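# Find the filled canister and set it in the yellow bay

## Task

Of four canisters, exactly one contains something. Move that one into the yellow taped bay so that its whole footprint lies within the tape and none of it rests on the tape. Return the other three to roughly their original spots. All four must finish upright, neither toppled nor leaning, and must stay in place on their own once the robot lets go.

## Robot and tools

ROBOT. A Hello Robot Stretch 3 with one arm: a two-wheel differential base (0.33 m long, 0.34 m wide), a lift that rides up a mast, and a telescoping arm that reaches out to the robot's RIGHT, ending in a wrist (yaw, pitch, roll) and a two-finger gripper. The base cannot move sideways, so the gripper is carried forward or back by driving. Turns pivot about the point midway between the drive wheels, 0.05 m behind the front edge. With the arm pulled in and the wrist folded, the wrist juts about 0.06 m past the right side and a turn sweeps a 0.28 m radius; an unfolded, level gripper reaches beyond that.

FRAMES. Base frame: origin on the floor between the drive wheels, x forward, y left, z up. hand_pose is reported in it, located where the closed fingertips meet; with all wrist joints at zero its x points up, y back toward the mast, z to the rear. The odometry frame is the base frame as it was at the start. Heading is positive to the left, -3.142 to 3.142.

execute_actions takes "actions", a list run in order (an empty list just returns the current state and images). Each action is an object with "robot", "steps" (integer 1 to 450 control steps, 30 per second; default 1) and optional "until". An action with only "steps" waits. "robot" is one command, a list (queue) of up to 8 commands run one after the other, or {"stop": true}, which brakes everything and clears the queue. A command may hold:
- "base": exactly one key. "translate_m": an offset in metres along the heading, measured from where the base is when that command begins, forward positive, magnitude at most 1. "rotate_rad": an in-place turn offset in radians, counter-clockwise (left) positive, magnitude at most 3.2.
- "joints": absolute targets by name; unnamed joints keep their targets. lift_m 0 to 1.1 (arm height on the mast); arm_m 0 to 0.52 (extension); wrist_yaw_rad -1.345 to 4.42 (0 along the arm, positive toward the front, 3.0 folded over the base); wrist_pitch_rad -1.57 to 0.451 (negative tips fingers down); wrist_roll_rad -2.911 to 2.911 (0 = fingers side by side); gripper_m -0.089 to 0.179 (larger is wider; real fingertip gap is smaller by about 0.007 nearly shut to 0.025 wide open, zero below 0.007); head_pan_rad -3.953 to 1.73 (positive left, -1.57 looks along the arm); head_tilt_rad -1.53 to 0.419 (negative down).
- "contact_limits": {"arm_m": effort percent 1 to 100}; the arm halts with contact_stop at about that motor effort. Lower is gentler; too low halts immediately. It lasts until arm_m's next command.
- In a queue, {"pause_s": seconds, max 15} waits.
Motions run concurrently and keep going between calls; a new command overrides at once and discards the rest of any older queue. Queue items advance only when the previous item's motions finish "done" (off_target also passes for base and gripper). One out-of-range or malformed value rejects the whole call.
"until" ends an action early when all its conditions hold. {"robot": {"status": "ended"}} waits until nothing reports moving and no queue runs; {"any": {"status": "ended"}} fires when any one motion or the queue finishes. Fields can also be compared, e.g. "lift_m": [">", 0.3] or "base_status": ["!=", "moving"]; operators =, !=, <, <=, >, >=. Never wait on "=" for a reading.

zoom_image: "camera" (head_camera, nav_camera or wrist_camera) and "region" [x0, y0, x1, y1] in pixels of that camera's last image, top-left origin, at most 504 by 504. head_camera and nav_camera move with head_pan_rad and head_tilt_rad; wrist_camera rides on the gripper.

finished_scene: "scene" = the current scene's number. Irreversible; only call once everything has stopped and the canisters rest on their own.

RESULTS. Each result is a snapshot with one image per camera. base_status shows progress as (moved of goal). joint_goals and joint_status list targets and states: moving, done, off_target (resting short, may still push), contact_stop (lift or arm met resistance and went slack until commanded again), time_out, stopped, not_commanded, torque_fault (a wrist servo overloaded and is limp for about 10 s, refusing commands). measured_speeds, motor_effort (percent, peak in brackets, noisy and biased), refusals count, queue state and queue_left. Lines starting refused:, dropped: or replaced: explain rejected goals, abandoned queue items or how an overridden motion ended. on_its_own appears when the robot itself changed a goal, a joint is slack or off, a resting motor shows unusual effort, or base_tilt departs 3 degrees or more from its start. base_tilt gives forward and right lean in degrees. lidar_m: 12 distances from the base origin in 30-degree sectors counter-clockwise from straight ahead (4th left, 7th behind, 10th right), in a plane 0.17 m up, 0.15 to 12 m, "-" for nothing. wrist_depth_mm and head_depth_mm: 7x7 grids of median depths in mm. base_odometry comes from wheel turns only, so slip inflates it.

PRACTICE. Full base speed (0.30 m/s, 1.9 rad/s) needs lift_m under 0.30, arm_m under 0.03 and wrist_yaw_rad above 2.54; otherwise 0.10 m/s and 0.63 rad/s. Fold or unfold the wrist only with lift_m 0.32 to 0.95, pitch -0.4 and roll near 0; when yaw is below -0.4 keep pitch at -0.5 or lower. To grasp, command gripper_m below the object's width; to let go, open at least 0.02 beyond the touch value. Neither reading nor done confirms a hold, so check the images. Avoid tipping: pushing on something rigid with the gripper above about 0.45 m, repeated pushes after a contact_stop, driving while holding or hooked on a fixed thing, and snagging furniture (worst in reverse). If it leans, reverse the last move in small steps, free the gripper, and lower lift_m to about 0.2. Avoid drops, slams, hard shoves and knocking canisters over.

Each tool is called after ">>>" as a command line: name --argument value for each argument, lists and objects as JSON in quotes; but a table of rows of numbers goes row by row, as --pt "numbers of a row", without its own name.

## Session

>>> execute_actions --actions '[{"robot":{"joints":{"head_pan_rad":0,"head_tilt_rad":-1.1,"wrist_yaw_rad":0,"wrist_pitch_rad":-0.4,"gripper_m":0}},"steps":150,"until":{"robot":{"status":"ended"}}}]'

>>> execute_actions --actions '[{"robot":{"joints":{"head_pan_rad":-3.0,"lift_m":0.06,"wrist_pitch_rad":-0.15}},"steps":250,"until":{"robot":{"status":"ended"}}}]'

Scene clock: 2.47 s.
robot.base_odometry: x=+0.000 y=+0.000 heading=+0.000 (m, m, rad; robot's odometry frame)
robot.turned_by_wheels: +0.000 (rad since the last result)
robot.turned_by_imu: +0.000 (rad since the last result)
robot.base_tilt: forward=+0.0 right=-1.8 (deg)
robot.lidar_m: 0.86 1.82 1.21 1.21 2.09 1.10 2.08 1.90 0.79 1.69 1.68 0.89
robot.head_depth_mm: 2177 1862 1541 1433 1294 1171 1081 / 2204 1320 1219 1432 1295 1179 1094 / 2214 1885 1406 1447 1305 1184 1109 / 2150 1920 1660 1464 1315 1185 1115 / 1769 1929 1669 1471 1324 1195 1109 / 1702 1921 1685 1485 1325 1210 1096 / 1642 1889 1695 1486 1337 1210 1105
robot.base_status: not_commanded
robot.joint_positions: lift_m=+0.453 arm_m=+0.000 wrist_yaw_rad=+0.002 wrist_pitch_rad=-0.419 wrist_roll_rad=+0.000 gripper_m=+0.000 head_pan_rad=+0.007 head_tilt_rad=-1.086
robot.joint_goals: lift_m=+0.453 arm_m=+0.000 wrist_yaw_rad=+0.000 wrist_pitch_rad=-0.400 wrist_roll_rad=+0.000 gripper_m=+0.000 head_pan_rad=+0.000 head_tilt_rad=-1.100
robot.joint_status: lift_m=not_commanded arm_m=not_commanded wrist_yaw_rad=done wrist_pitch_rad=done wrist_roll_rad=not_commanded gripper_m=done head_pan_rad=done head_tilt_rad=done
robot.measured_speeds: translate_m=+0.000 rotate_rad=+0.000 lift_m=+0.000 arm_m=+0.000 wrist_yaw_rad=+0.000 wrist_pitch_rad=+0.000 wrist_roll_rad=+0.000 head_pan_rad=+0.000 head_tilt_rad=+0.000
robot: refusals=0 queue=done queue_left=0
robot.motor_effort: left_wheel=+0(0) right_wheel=+1(1) lift_m=+26(26) arm_m=-1(1) wrist_yaw_rad=-1(2) wrist_pitch_rad=+10(9) wrist_roll_rad=+0(0) gripper_m=-2(78) head_pan_rad=-3(9) head_tilt_rad=-5(32) (%)
robot.hand_pose: x=-0.0212 y=-0.3689 z=+0.4659 quat_wxyz=(+0.692, +0.148, -0.691, -0.147) (m; robot's base frame)
robot.wrist_depth_mm: - - - - - - - / - - - - - 622 578 / - - - - - 545 534 / - - - - 960 595 573 / 820 835 828 - 782 640 644 / 692 688 691 639 671 660 650 / 601 599 592 585 585 573 572
pictures: head_camera (sideways: a quarter turn clockwise sets it upright), nav_camera (sideways: a quarter turn counterclockwise sets it upright), wrist_camera
camera_calibration (this result's frames):
head_camera: T_world_to_cam=[[-0.862321, 0.0406729, -0.504725, 0.676582], [0.00791302, 0.99773, 0.0668819, -0.0811077], [0.5063, 0.0536798, -0.860685, 1.06988], [0, 0, 0, 1]] pos_world=[0.0423944, -0.00402587, 1.26774]
nav_camera: T_world_to_cam=[[0.884169, -0.0596954, 0.463337, -0.563263], [-0.0266315, -0.99663, -0.077584, 0.145636], [0.466407, 0.056258, -0.88278, 1.10154], [0, 0, 0, 1]] pos_world=[-0.0118682, 0.0495504, 1.2447]
wrist_camera: T_world_to_cam=[[-0.999771, 0.00589221, -0.0205681, -0.0129427], [0.0199696, 0.602049, -0.798209, 0.621657], [0.0076798, -0.798437, -0.602029, 0.159708], [0, 0, 0, 1]] pos_world=[-0.0265805, -0.246675, 0.592095]
Images, in order (width x height): head_camera 896x504, nav_camera 672x504, wrist_camera 644x364.

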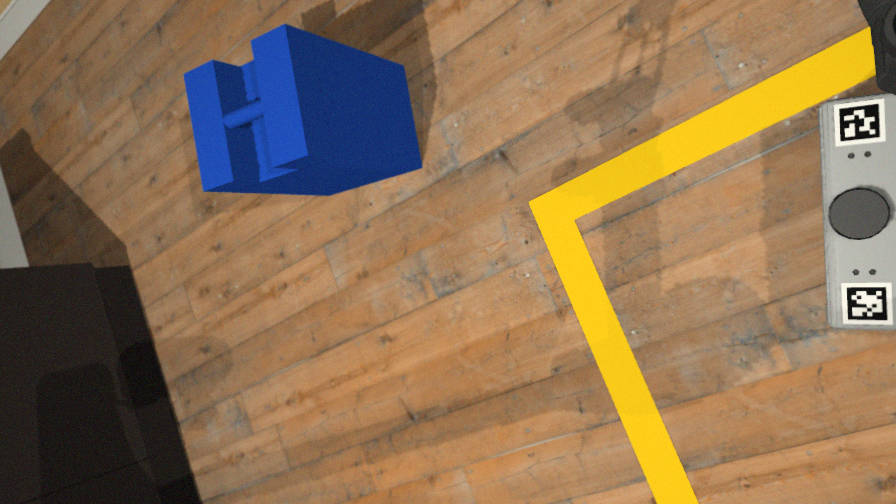

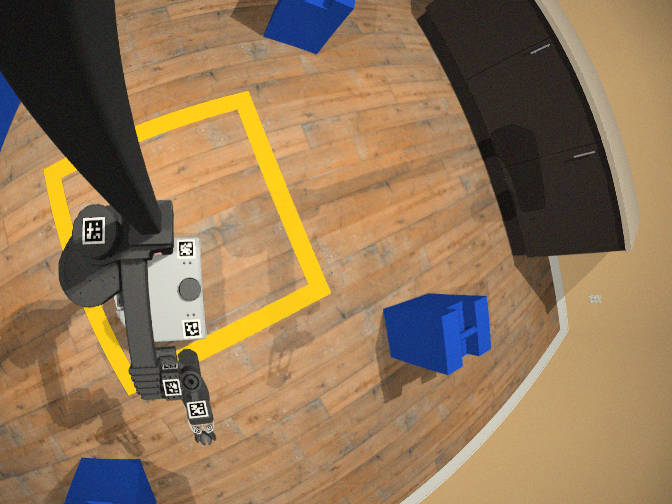

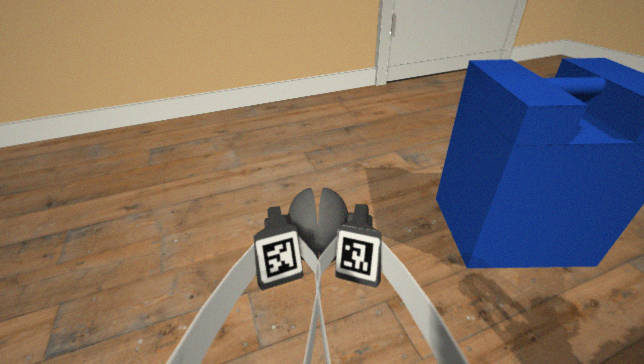

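Scene clock: 6.53 s.
robot.base_odometry: x=+0.000 y=+0.000 heading=+0.000 (m, m, rad; robot's odometry frame)
robot.turned_by_wheels: +0.000 (rad since the last result)
robot.turned_by_imu: +0.001 (rad since the last result)
robot.base_tilt: forward=+0.1 right=-1.7 (deg)
robot.lidar_m: 0.86 1.81 1.21 1.21 2.09 1.09 2.08 1.91 0.78 1.70 1.68 0.89
robot.head_depth_mm: 2190 1856 1627 1438 1287 1171 1054 / 2092 1873 1639 1446 1293 1207 - / 2201 1897 1645 1451 1304 - - / 2198 1910 1669 1470 1312 - - / 2163 1931 1673 1478 1317 1211 1072 / 2144 1943 1683 1491 1332 1203 1085 / 2110 1929 1697 1494 1338 1213 1099
robot.base_status: not_commanded
robot.joint_positions: lift_m=+0.079 arm_m=+0.000 wrist_yaw_rad=-0.001 wrist_pitch_rad=-0.169 wrist_roll_rad=+0.000 gripper_m=+0.000 head_pan_rad=-2.993 head_tilt_rad=-1.087
robot.joint_goals: lift_m=+0.079 arm_m=+0.000 wrist_yaw_rad=+0.000 wrist_pitch_rad=-0.150 wrist_roll_rad=+0.000 gripper_m=+0.000 head_pan_rad=-3.000 head_tilt_rad=-1.100
robot.joint_status: lift_m=contact_stop arm_m=not_commanded wrist_yaw_rad=done wrist_pitch_rad=done wrist_roll_rad=not_commanded gripper_m=done head_pan_rad=done head_tilt_rad=done
robot.measured_speeds: translate_m=+0.000 rotate_rad=+0.000 lift_m=+0.000 arm_m=+0.000 wrist_yaw_rad=+0.000 wrist_pitch_rad=+0.000 wrist_roll_rad=+0.000 head_pan_rad=+0.000 head_tilt_rad=+0.000
robot: refusals=0 queue=dropped queue_left=0
robot.on_its_own: lift_m is slack since a contact_stop, until your next command for it (your +0.060 is given up)
robot.motor_effort: left_wheel=+0(0) right_wheel=+1(1) lift_m=+26(50) arm_m=-1(0) wrist_yaw_rad=+1(4) wrist_pitch_rad=+9(10) wrist_roll_rad=+0(0) gripper_m=-2(2) head_pan_rad=-4(47) head_tilt_rad=-4(5) (%)
robot.hand_pose: x=-0.0218 y=-0.3932 z=+0.1513 quat_wxyz=(+0.705, +0.059, -0.704, -0.060) (m; robot's base frame)
robot.wrist_depth_mm: - - - - - 539 415 / - - - - - 541 433 / - - - - - 538 466 / 687 658 652 671 626 528 493 / 470 461 461 - 452 433 425 / 363 358 353 337 344 348 337 / 295 289 286 286 282 278 276
pictures: head_camera (sideways: a quarter turn clockwise sets it upright), nav_camera (sideways: a quarter turn counterclockwise sets it upright), wrist_camera
ARM HIT: the arm struck its own base hard.
camera_calibration (this result's frames):
head_camera: T_world_to_cam=[[0.859715, 0.0817787, -0.504185, 0.665373], [0.133277, -0.98882, 0.0668728, -0.0818605], [-0.493079, -0.124688, -0.861003, 1.07639], [0, 0, 0, 1]] pos_world=[-0.0303776, -0.00114614, 1.26772]
nav_camera: T_world_to_cam=[[-0.884009, -0.0660346, 0.462782, -0.551755], [-0.114585, 0.990381, -0.0775631, 0.146145], [-0.453209, -0.121594, -0.883072, 1.10753], [0, 0, 0, 1]] pos_world=[0.0309331, -0.0465046, 1.24471]
wrist_camera: T_world_to_cam=[[-0.999758, 0.00326508, -0.021773, -0.0207546], [0.0213498, 0.38529, -0.922549, 0.318815], [0.00537671, -0.92279, -0.385266, -0.130801], [0, 0, 0, 1]] pos_world=[-0.026853, -0.24347, 0.243277]
Images, in order (width x height): head_camera 896x504, nav_camera 672x504, wrist_camera 644x364.

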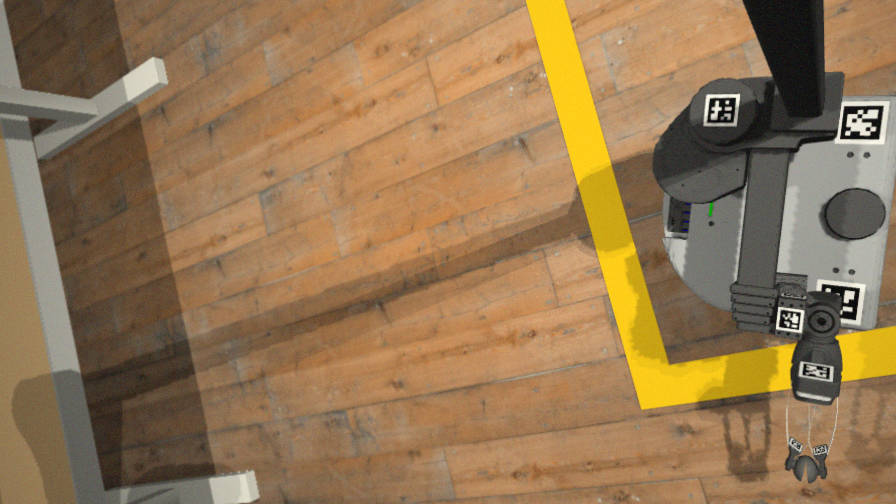

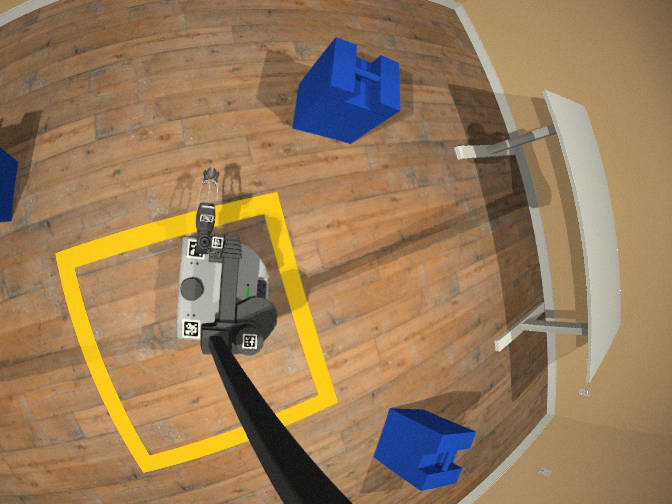

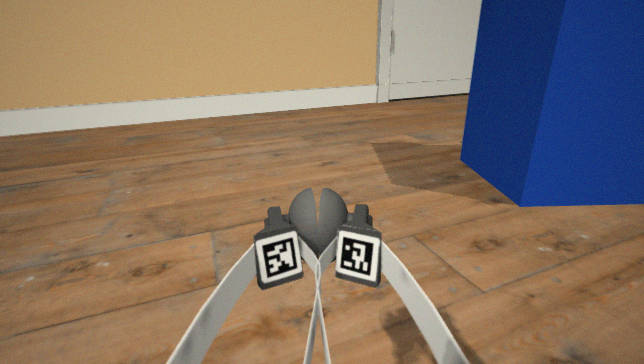

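>>> execute_actions --actions '[{"robot":[{"joints":{"lift_m":0.09,"head_pan_rad":-1.57,"head_tilt_rad":-0.9}},{"joints":{"arm_m":0.3},"base":{"rotate_rad":-0.52}},{"joints":{"arm_m":0.46},"contact_limits":{"arm_m":12}}],"steps":390,"until":{"robot":{"status":"ended"}}}]'

>>> execute_actions --actions '[{"robot":[{"joints":{"arm_m":0.35}},{"base":{"rotate_rad":1.93}},{"joints":{"arm_m":0.52},"contact_limits":{"arm_m":12}}],"steps":390,"until":{"robot":{"status":"ended"}}}]'

Scene clock: 18.67 s.
robot.base_odometry: x=+0.000 y=+0.000 heading=-0.520 (m, m, rad; robot's odometry frame)
robot.turned_by_wheels: -0.520 (rad since the last result)
robot.turned_by_imu: -0.509 (rad since the last result)
robot.base_tilt: forward=+0.0 right=-1.9 (deg)
robot.lidar_m: 0.89 0.86 1.82 1.20 1.21 2.09 1.09 2.07 1.90 0.84 1.70 1.68
robot.head_depth_mm: 2134 2312 1975 1648 1409 1232 1094 / 2282 2422 1979 1664 1419 1239 1098 / 2447 2521 2008 1390 1487 1234 1103 / 2390 2518 2046 1287 1412 1255 1116 / 2108 2340 2062 1589 1447 1256 1117 / 1898 2103 2064 1708 1451 1268 1124 / 1716 1887 2006 1731 1466 1278 1132
robot.base_status: done (rotate_rad -0.5199 of -0.5200)
robot.joint_positions: lift_m=+0.090 arm_m=+0.460 wrist_yaw_rad=+0.000 wrist_pitch_rad=-0.170 wrist_roll_rad=+0.000 gripper_m=+0.000 head_pan_rad=-1.577 head_tilt_rad=-0.902
robot.joint_goals: lift_m=+0.090 arm_m=+0.460 wrist_yaw_rad=+0.000 wrist_pitch_rad=-0.150 wrist_roll_rad=+0.000 gripper_m=+0.000 head_pan_rad=-1.570 head_tilt_rad=-0.900
robot.joint_status: lift_m=done arm_m=done wrist_yaw_rad=done wrist_pitch_rad=done wrist_roll_rad=not_commanded gripper_m=done head_pan_rad=done head_tilt_rad=done
robot.measured_speeds: translate_m=+0.000 rotate_rad=+0.000 lift_m=+0.000 arm_m=+0.000 wrist_yaw_rad=+0.000 wrist_pitch_rad=+0.000 wrist_roll_rad=+0.000 head_pan_rad=+0.000 head_tilt_rad=+0.000
robot: refusals=0 queue=done queue_left=0
robot.motor_effort: left_wheel=+4(9) right_wheel=-2(4) lift_m=+30(32) arm_m=+2(4) wrist_yaw_rad=+0(1) wrist_pitch_rad=+10(11) wrist_roll_rad=+0(0) gripper_m=-2(2) head_pan_rad=+3(45) head_tilt_rad=+1(11) (%)
robot.contact_limits: arm_m 12 (drawing in: default 20, maximum 33; extending or still: default 26, maximum 43)
robot.hand_pose: x=-0.0214 y=-0.8530 z=+0.1613 quat_wxyz=(+0.705, +0.061, -0.704, -0.060) (m; robot's base frame)
robot.wrist_depth_mm: 962 121 137 157 183 221 - / 928 128 143 166 194 241 - / 950 137 152 175 208 257 887 / 698 147 159 185 227 285 606 / 492 436 164 - 247 407 450 / 373 350 172 214 274 339 343 / 299 301 194 231 275 291 285
pictures: head_camera (sideways: a quarter turn clockwise sets it upright), nav_camera (sideways: a quarter turn counterclockwise sets it upright), wrist_camera
camera_calibration (this result's frames):
head_camera: T_world_to_cam=[[0.0511008, 0.754801, -0.65396, 0.865437], [0.997623, -0.00826896, 0.0684107, -0.0891515], [0.0462289, -0.655902, -0.753429, 0.933243], [0, 0, 0, 1]] pos_world=[0.0015723, -0.0418544, 1.27519]
nav_camera: T_world_to_cam=[[-0.0704479, -0.78361, 0.617246, -0.757942], [-0.996297, 0.0246972, -0.0823563, 0.157783], [0.049291, -0.620762, -0.782448, 0.973666], [0, 0, 0, 1]] pos_world=[0.0558105, 0.00658693, 1.24267]
wrist_camera: T_world_to_cam=[[-0.999761, 0.00193059, -0.0217697, -0.0198322], [0.0208204, 0.387006, -0.921842, 0.506564], [0.00664531, -0.922075, -0.386954, -0.55035], [0, 0, 0, 1]] pos_world=[-0.026717, -0.703469, 0.25358]
Images, in order (width x height): head_camera 896x504, nav_camera 672x504, wrist_camera 644x364.

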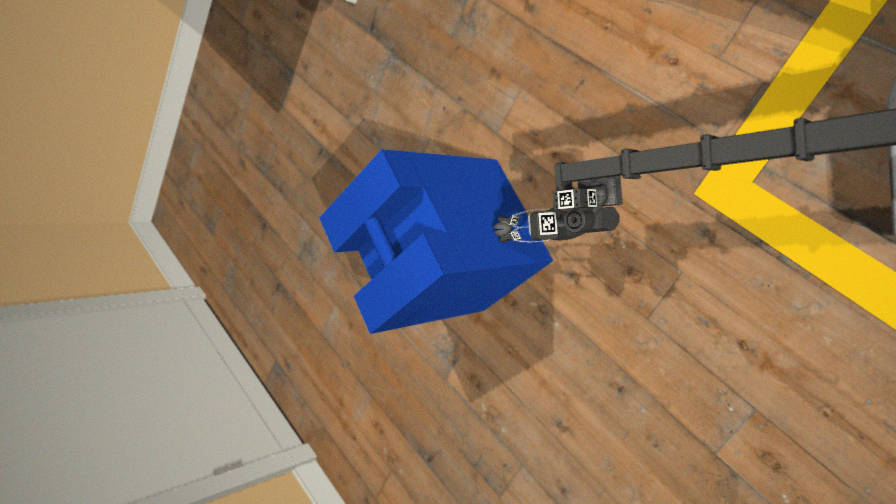

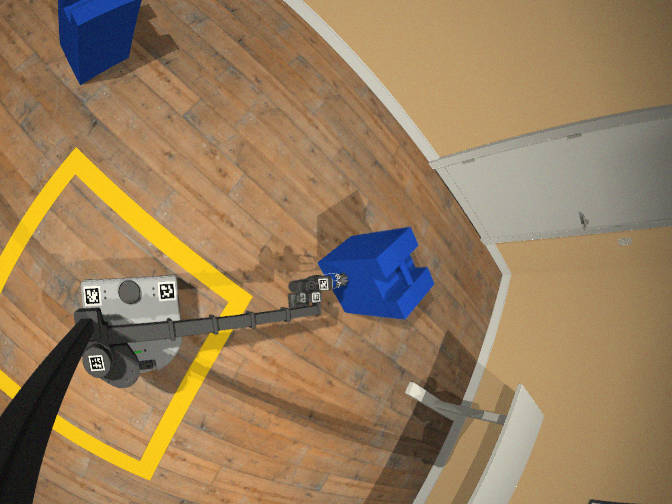

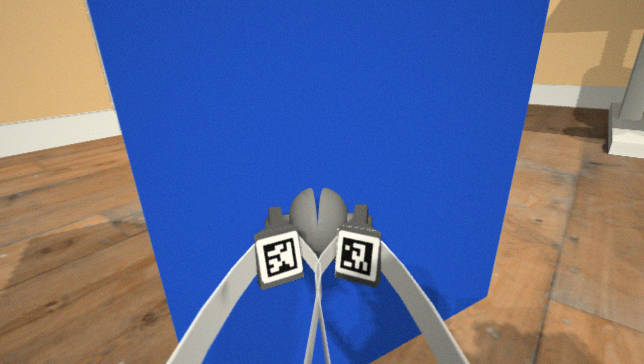

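Scene clock: 26.93 s.
robot.base_odometry: x=+0.000 y=+0.000 heading=+1.410 (m, m, rad; robot's odometry frame)
robot.turned_by_wheels: +1.930 (rad since the last result)
robot.turned_by_imu: +1.899 (rad since the last result)
robot.base_tilt: forward=+0.0 right=-1.7 (deg)
robot.lidar_m: 1.20 2.09 1.10 2.08 1.91 0.84 0.87 1.68 1.74 0.94 1.82 1.24
robot.head_depth_mm: 1914 2120 1981 1639 1407 1231 1093 / 2129 2329 1998 1620 1413 1242 1102 / 2411 2515 1431 1381 1406 1234 1107 / 2533 2568 1924 1571 1414 1254 1112 / 2362 2538 2054 1692 1455 1261 1115 / 2137 1887 2061 1710 1456 1271 1125 / 1579 1758 1981 1727 1464 1281 1133
robot.base_status: done (rotate_rad +1.9302 of +1.9300)
robot.joint_positions: lift_m=+0.090 arm_m=+0.519 wrist_yaw_rad=+0.019 wrist_pitch_rad=-0.174 wrist_roll_rad=+0.000 gripper_m=+0.000 head_pan_rad=-1.577 head_tilt_rad=-0.902
robot.joint_goals: lift_m=+0.090 arm_m=+0.520 wrist_yaw_rad=+0.000 wrist_pitch_rad=-0.150 wrist_roll_rad=+0.000 gripper_m=+0.000 head_pan_rad=-1.570 head_tilt_rad=-0.900
robot.joint_status: lift_m=done arm_m=done wrist_yaw_rad=done wrist_pitch_rad=done wrist_roll_rad=not_commanded gripper_m=done head_pan_rad=done head_tilt_rad=done
robot.measured_speeds: translate_m=+0.000 rotate_rad=+0.000 lift_m=+0.000 arm_m=+0.000 wrist_yaw_rad=+0.000 wrist_pitch_rad=+0.000 wrist_roll_rad=+0.000 head_pan_rad=+0.000 head_tilt_rad=+0.000
robot: refusals=0 queue=done queue_left=0
robot.on_its_own: wrist_yaw_rad is at rest, and its effort (-17) is outside its rest range (-12 to +12)
robot.motor_effort: left_wheel=+3(15) right_wheel=-3(12) lift_m=+29(30) arm_m=+7(11) wrist_yaw_rad=-17(17) wrist_pitch_rad=+12(15) wrist_roll_rad=+0(0) gripper_m=-3(3) head_pan_rad=+3(4) head_tilt_rad=+2(2) (%)
robot.contact_limits: arm_m 12 (drawing in: default 20, maximum 33; extending or still: default 26, maximum 43)
robot.hand_pose: x=-0.0168 y=-0.9119 z=+0.1604 quat_wxyz=(+0.705, +0.068, -0.703, -0.055) (m; robot's base frame)
robot.wrist_depth_mm: 851 911 - 149 153 159 166 / 867 983 - 159 162 168 177 / 916 - - 168 172 181 190 / 686 686 662 180 184 195 203 / 479 469 474 - 199 209 221 / 372 368 356 212 213 226 241 / 302 299 293 225 233 249 266
pictures: head_camera (sideways: a quarter turn clockwise sets it upright), nav_camera (sideways: a quarter turn counterclockwise sets it upright), wrist_camera
camera_calibration (this result's frames):
head_camera: T_world_to_cam=[[0.0510213, 0.754518, -0.654293, 0.865871], [0.997624, -0.00813605, 0.0684116, -0.0891527], [0.0462944, -0.656229, -0.75314, 0.932866], [0, 0, 0, 1]] pos_world=[0.00157654, -0.0418666, 1.27521]
nav_camera: T_world_to_cam=[[-0.0703655, -0.783345, 0.617591, -0.758393], [-0.9963, 0.0245583, -0.0823644, 0.157794], [0.0493528, -0.621102, -0.782175, 0.97331], [0, 0, 0, 1]] pos_world=[0.0558096, 0.00656594, 1.24267]
wrist_camera: T_world_to_cam=[[-0.999624, -0.0166931, -0.0217594, -0.0320776], [0.0135046, 0.390943, -0.920316, 0.53165], [0.0238696, -0.920263, -0.390571, -0.602542], [0, 0, 0, 1]] pos_world=[-0.0248628, -0.762878, 0.253253]
Images, in order (width x height): head_camera 896x504, nav_camera 672x504, wrist_camera 644x364.

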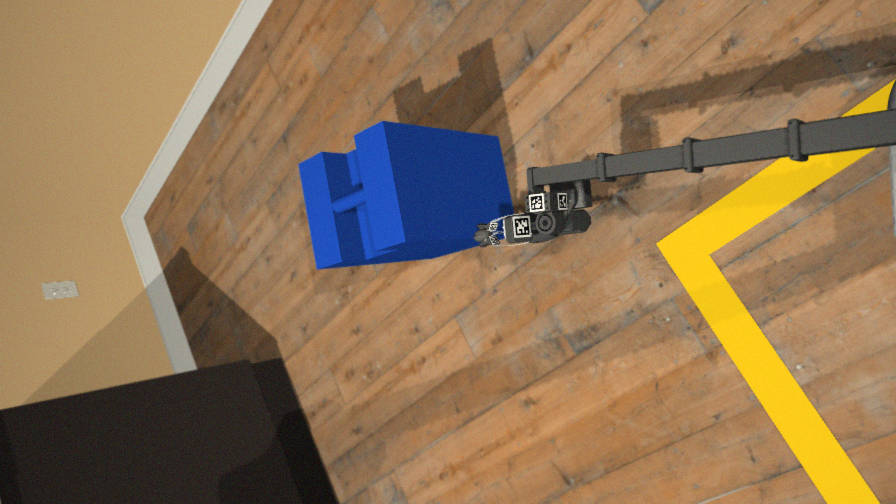

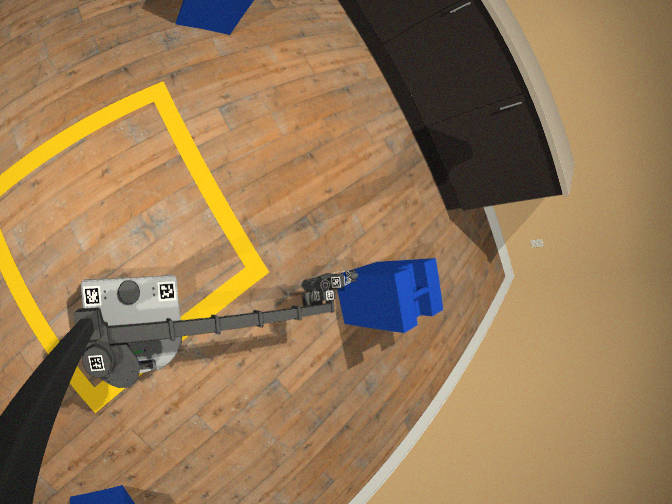

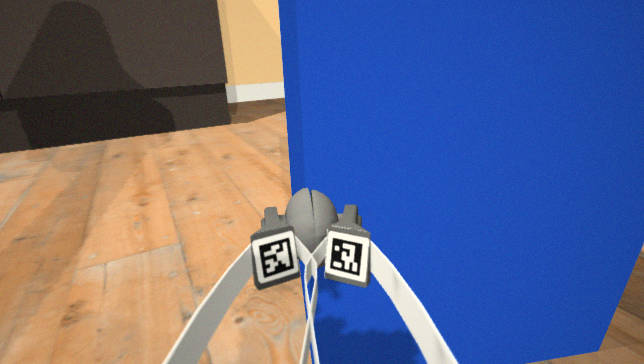

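>>> execute_actions --actions '[{"robot":[{"joints":{"arm_m":0,"lift_m":0.34,"wrist_pitch_rad":-0.4,"head_pan_rad":0}},{"joints":{"wrist_yaw_rad":3.0},"base":{"rotate_rad":-2.2}},{"joints":{"lift_m":0.27}},{"base":{"translate_m":1}},{"base":{"translate_m":0.3}},{"base":{"rotate_rad":1.42}},{"base":{"translate_m":0.64}},{"base":{"rotate_rad":2.04}}],"steps":450,"until":{"robot":{"status":"ended"}}},{"steps":450,"until":{"robot":{"status":"ended"}}}]'

Scene clock: 62.90 s.
robot.base_odometry: x=+1.432 y=-0.546 heading=+2.670 (m, m, rad; robot's odometry frame)
robot.turned_by_wheels: +1.260 (rad since the last result)
robot.turned_by_imu: +1.237 (rad since the last result)
robot.base_tilt: forward=-0.1 right=-1.8 (deg)
robot.lidar_m: 0.27 1.81 1.52 0.80 0.66 0.66 0.73 1.16 0.78 0.75 1.21 0.31
robot.head_depth_mm: 2862 2470 1978 1640 1407 1232 1094 / 3024 2498 2001 1658 1415 909 1104 / 3183 2533 2012 1672 1019 872 1071 / 3251 2561 2037 1689 1004 975 1096 / 3525 2566 2063 1708 1447 1256 1120 / 3586 2627 2076 1723 1453 1266 1128 / 3387 2671 2089 1735 1471 1272 1132
robot.base_status: done (rotate_rad +2.0399 of +2.0400)
robot.joint_positions: lift_m=+0.270 arm_m=+0.000 wrist_yaw_rad=+2.999 wrist_pitch_rad=-0.416 wrist_roll_rad=+0.000 gripper_m=+0.000 head_pan_rad=-0.007 head_tilt_rad=-0.901
robot.joint_goals: lift_m=+0.270 arm_m=+0.000 wrist_yaw_rad=+3.000 wrist_pitch_rad=-0.400 wrist_roll_rad=+0.000 gripper_m=+0.000 head_pan_rad=+0.000 head_tilt_rad=-0.900
robot.joint_status: lift_m=done arm_m=done wrist_yaw_rad=done wrist_pitch_rad=done wrist_roll_rad=not_commanded gripper_m=done head_pan_rad=done head_tilt_rad=done
robot.measured_speeds: translate_m=+0.000 rotate_rad=+0.000 lift_m=+0.000 arm_m=+0.000 wrist_yaw_rad=+0.000 wrist_pitch_rad=+0.000 wrist_roll_rad=+0.000 head_pan_rad=+0.000 head_tilt_rad=+0.000
robot: refusals=0 queue=done queue_left=0
robot.motor_effort: left_wheel=-4(16) right_wheel=+3(9) lift_m=+22(33) arm_m=-4(7) wrist_yaw_rad=+1(18) wrist_pitch_rad=+8(14) wrist_roll_rad=-1(0) gripper_m=-3(3) head_pan_rad=+3(46) head_tilt_rad=+2(2) (%)
robot.hand_pose: x=+0.0106 y=+0.0771 z=+0.2833 quat_wxyz=(+0.195, +0.700, +0.097, +0.680) (m; robot's base frame)
robot.wrist_depth_mm: 508 - 841 - - - - / 534 - 889 - - - - / 571 647 895 883 840 851 849 / 577 663 680 680 676 671 654 / 558 563 - - 541 547 537 / 481 498 - - 462 459 459 / - - - - 407 403 397
pictures: head_camera (sideways: a quarter turn clockwise sets it upright), nav_camera (sideways: a quarter turn counterclockwise sets it upright), wrist_camera
camera_calibration (this result's frames):
head_camera: T_world_to_cam=[[-0.754202, 0.0514973, -0.65462, 0.871209], [0.00873835, 0.997619, 0.0684125, -0.0831217], [0.656584, 0.0458765, -0.752856, 0.928774], [0, 0, 0, 1]] pos_world=[0.0479753, -0.00455008, 1.27523]
nav_camera: T_world_to_cam=[[0.783033, -0.0708599, 0.617931, -0.764041], [-0.0251537, -0.996284, -0.0823724, 0.15188], [0.621471, 0.0489571, -0.781906, 0.96947], [0, 0, 0, 1]] pos_world=[-0.000408778, 0.0497136, 1.24267]
wrist_camera: T_world_to_cam=[[0.988609, -0.149094, -0.0205931, 0.00331062], [-0.105714, -0.590452, -0.800119, 0.30063], [0.107133, 0.793182, -0.599487, 0.281147], [0, 0, 0, 1]] pos_world=[-0.00161245, -0.0449997, 0.409152]
Images, in order (width x height): head_camera 896x504, nav_camera 672x504, wrist_camera 644x364.

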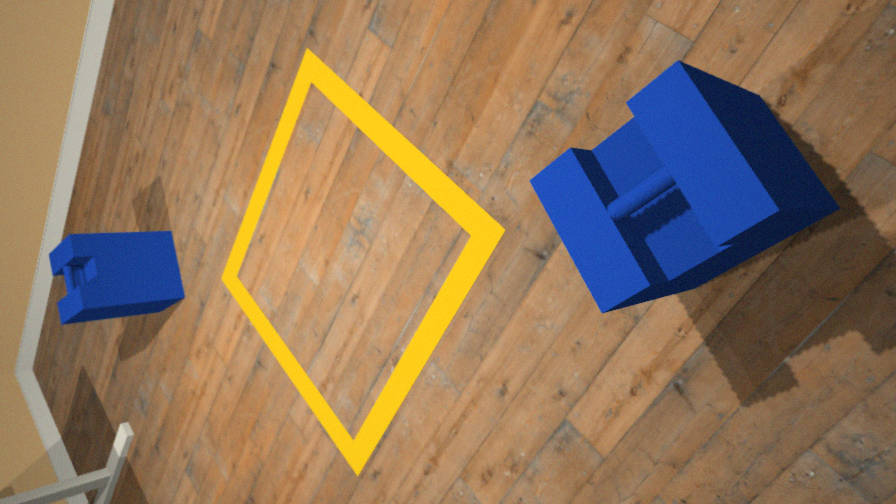

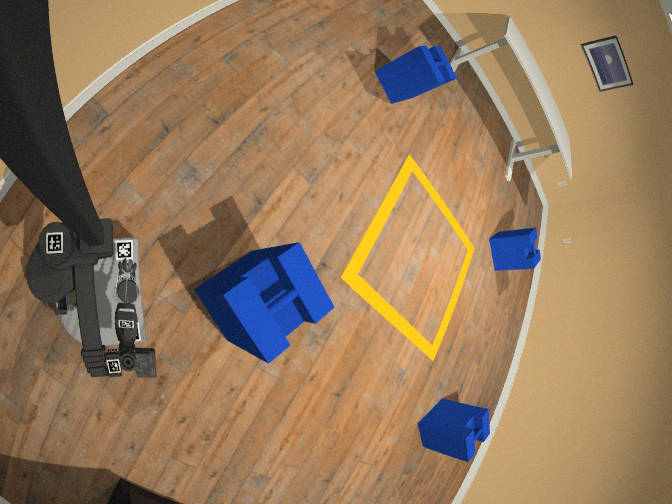

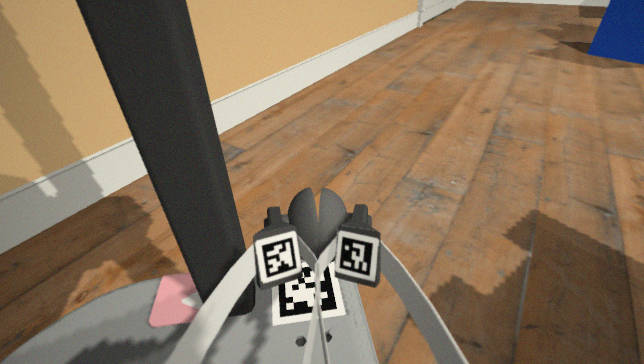

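>>> execute_actions --actions '[{"robot":[{"base":{"rotate_rad":-1.6}},{"base":{"translate_m":0.17},"joints":{"head_tilt_rad":-1.2}},{"base":{"rotate_rad":1.78}},{"base":{"translate_m":0.22}},{"joints":{"lift_m":0.33}},{"base":{"translate_m":0.3}},{"base":{"translate_m":0.9}},{"base":{"translate_m":-0.1}}],"steps":450,"until":{"robot":{"status":"ended"}}},{"steps":450,"until":{"robot":{"status":"ended"}}}]'

Scene clock: 94.00 s.
robot.base_odometry: x=+0.250 y=-0.018 heading=+2.850 (m, m, rad; robot's odometry frame)
robot.turned_by_wheels: +0.180 (rad since the last result)
robot.turned_by_imu: +0.183 (rad since the last result)
robot.base_tilt: forward=+0.2 right=-1.9 (deg)
robot.lidar_m: - 0.15 0.99 1.16 1.59 1.61 1.98 1.57 1.59 1.14 1.16 0.15
robot.head_depth_mm: 1839 1666 1489 1366 1248 1163 1080 / 1396 1615 1503 1368 1262 1171 - / 1402 1621 1516 960 949 1154 - / 1898 1694 1530 1386 907 1159 - / 1912 1710 1542 1392 1265 1178 - / 1935 1721 1555 1402 1285 1182 1113 / 1945 1725 1550 1409 1291 1191 1108
robot.base_status: done (translate_m -0.1000 of -0.1000)
robot.joint_positions: lift_m=+0.330 arm_m=+0.000 wrist_yaw_rad=+3.000 wrist_pitch_rad=-0.417 wrist_roll_rad=+0.000 gripper_m=+0.000 head_pan_rad=-0.006 head_tilt_rad=-1.188
robot.joint_goals: lift_m=+0.330 arm_m=+0.000 wrist_yaw_rad=+3.000 wrist_pitch_rad=-0.400 wrist_roll_rad=+0.000 gripper_m=+0.000 head_pan_rad=+0.000 head_tilt_rad=-1.200
robot.joint_status: lift_m=done arm_m=done wrist_yaw_rad=done wrist_pitch_rad=done wrist_roll_rad=not_commanded gripper_m=done head_pan_rad=done head_tilt_rad=done
robot.measured_speeds: translate_m=+0.000 rotate_rad=+0.000 lift_m=+0.000 arm_m=+0.000 wrist_yaw_rad=+0.000 wrist_pitch_rad=+0.000 wrist_roll_rad=+0.000 head_pan_rad=+0.000 head_tilt_rad=+0.000
robot: refusals=0 queue=done queue_left=0
robot.motor_effort: left_wheel=-3(26) right_wheel=+3(12) lift_m=+30(33) arm_m=-3(4) wrist_yaw_rad=+1(1) wrist_pitch_rad=+8(8) wrist_roll_rad=-1(0) gripper_m=-2(3) head_pan_rad=+3(3) head_tilt_rad=-4(20) (%)
robot.hand_pose: x=+0.0105 y=+0.0771 z=+0.3428 quat_wxyz=(+0.195, +0.700, +0.097, +0.680) (m; robot's base frame)
robot.wrist_depth_mm: - - - - 956 - - / - - - - - - - / - - - - 998 980 171 / 808 810 770 773 764 691 161 / 651 649 - - 644 235 162 / 548 553 - 530 531 242 166 / 475 502 - - 466 248 168
pictures: head_camera (sideways: a quarter turn clockwise sets it upright), nav_camera (sideways: a quarter turn counterclockwise sets it upright), wrist_camera
camera_calibration (this result's frames):
head_camera: T_world_to_cam=[[-0.908443, 0.0519256, -0.41477, 0.559692], [0.0273093, 0.997507, 0.0650656, -0.0788526], [0.417115, 0.0477813, -0.907597, 1.13138], [0, 0, 0, 1]] pos_world=[0.0386863, -0.00446504, 1.26411]
nav_camera: T_world_to_cam=[[0.925742, -0.0711983, 0.371393, -0.443762], [-0.0470004, -0.996164, -0.0738164, 0.140845], [0.375224, 0.0508793, -0.925537, 1.15764], [0, 0, 0, 1]] pos_world=[-0.0169477, 0.0498098, 1.24665]
wrist_camera: T_world_to_cam=[[0.988672, -0.148673, -0.0205885, 0.00460549], [-0.105523, -0.590971, -0.799762, 0.348131], [0.106736, 0.792875, -0.599965, 0.317033], [0, 0, 0, 1]] pos_world=[-0.00165635, -0.0449474, 0.468725]
Images, in order (width x height): head_camera 896x504, nav_camera 672x504, wrist_camera 644x364.

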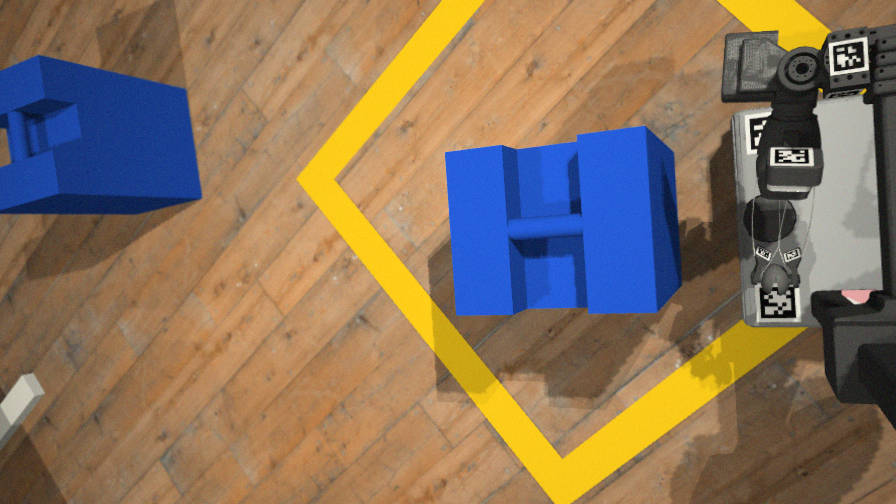

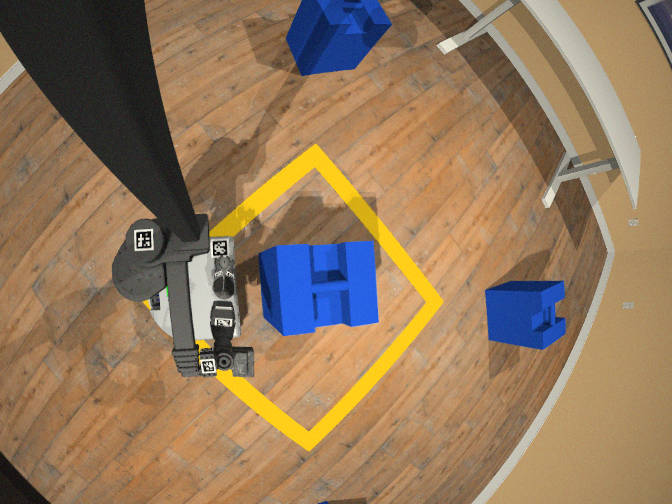

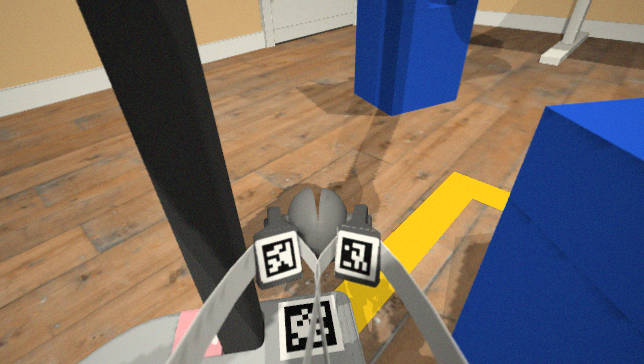

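>>> finished_scene --scene 2

The scene is finished: the task was done.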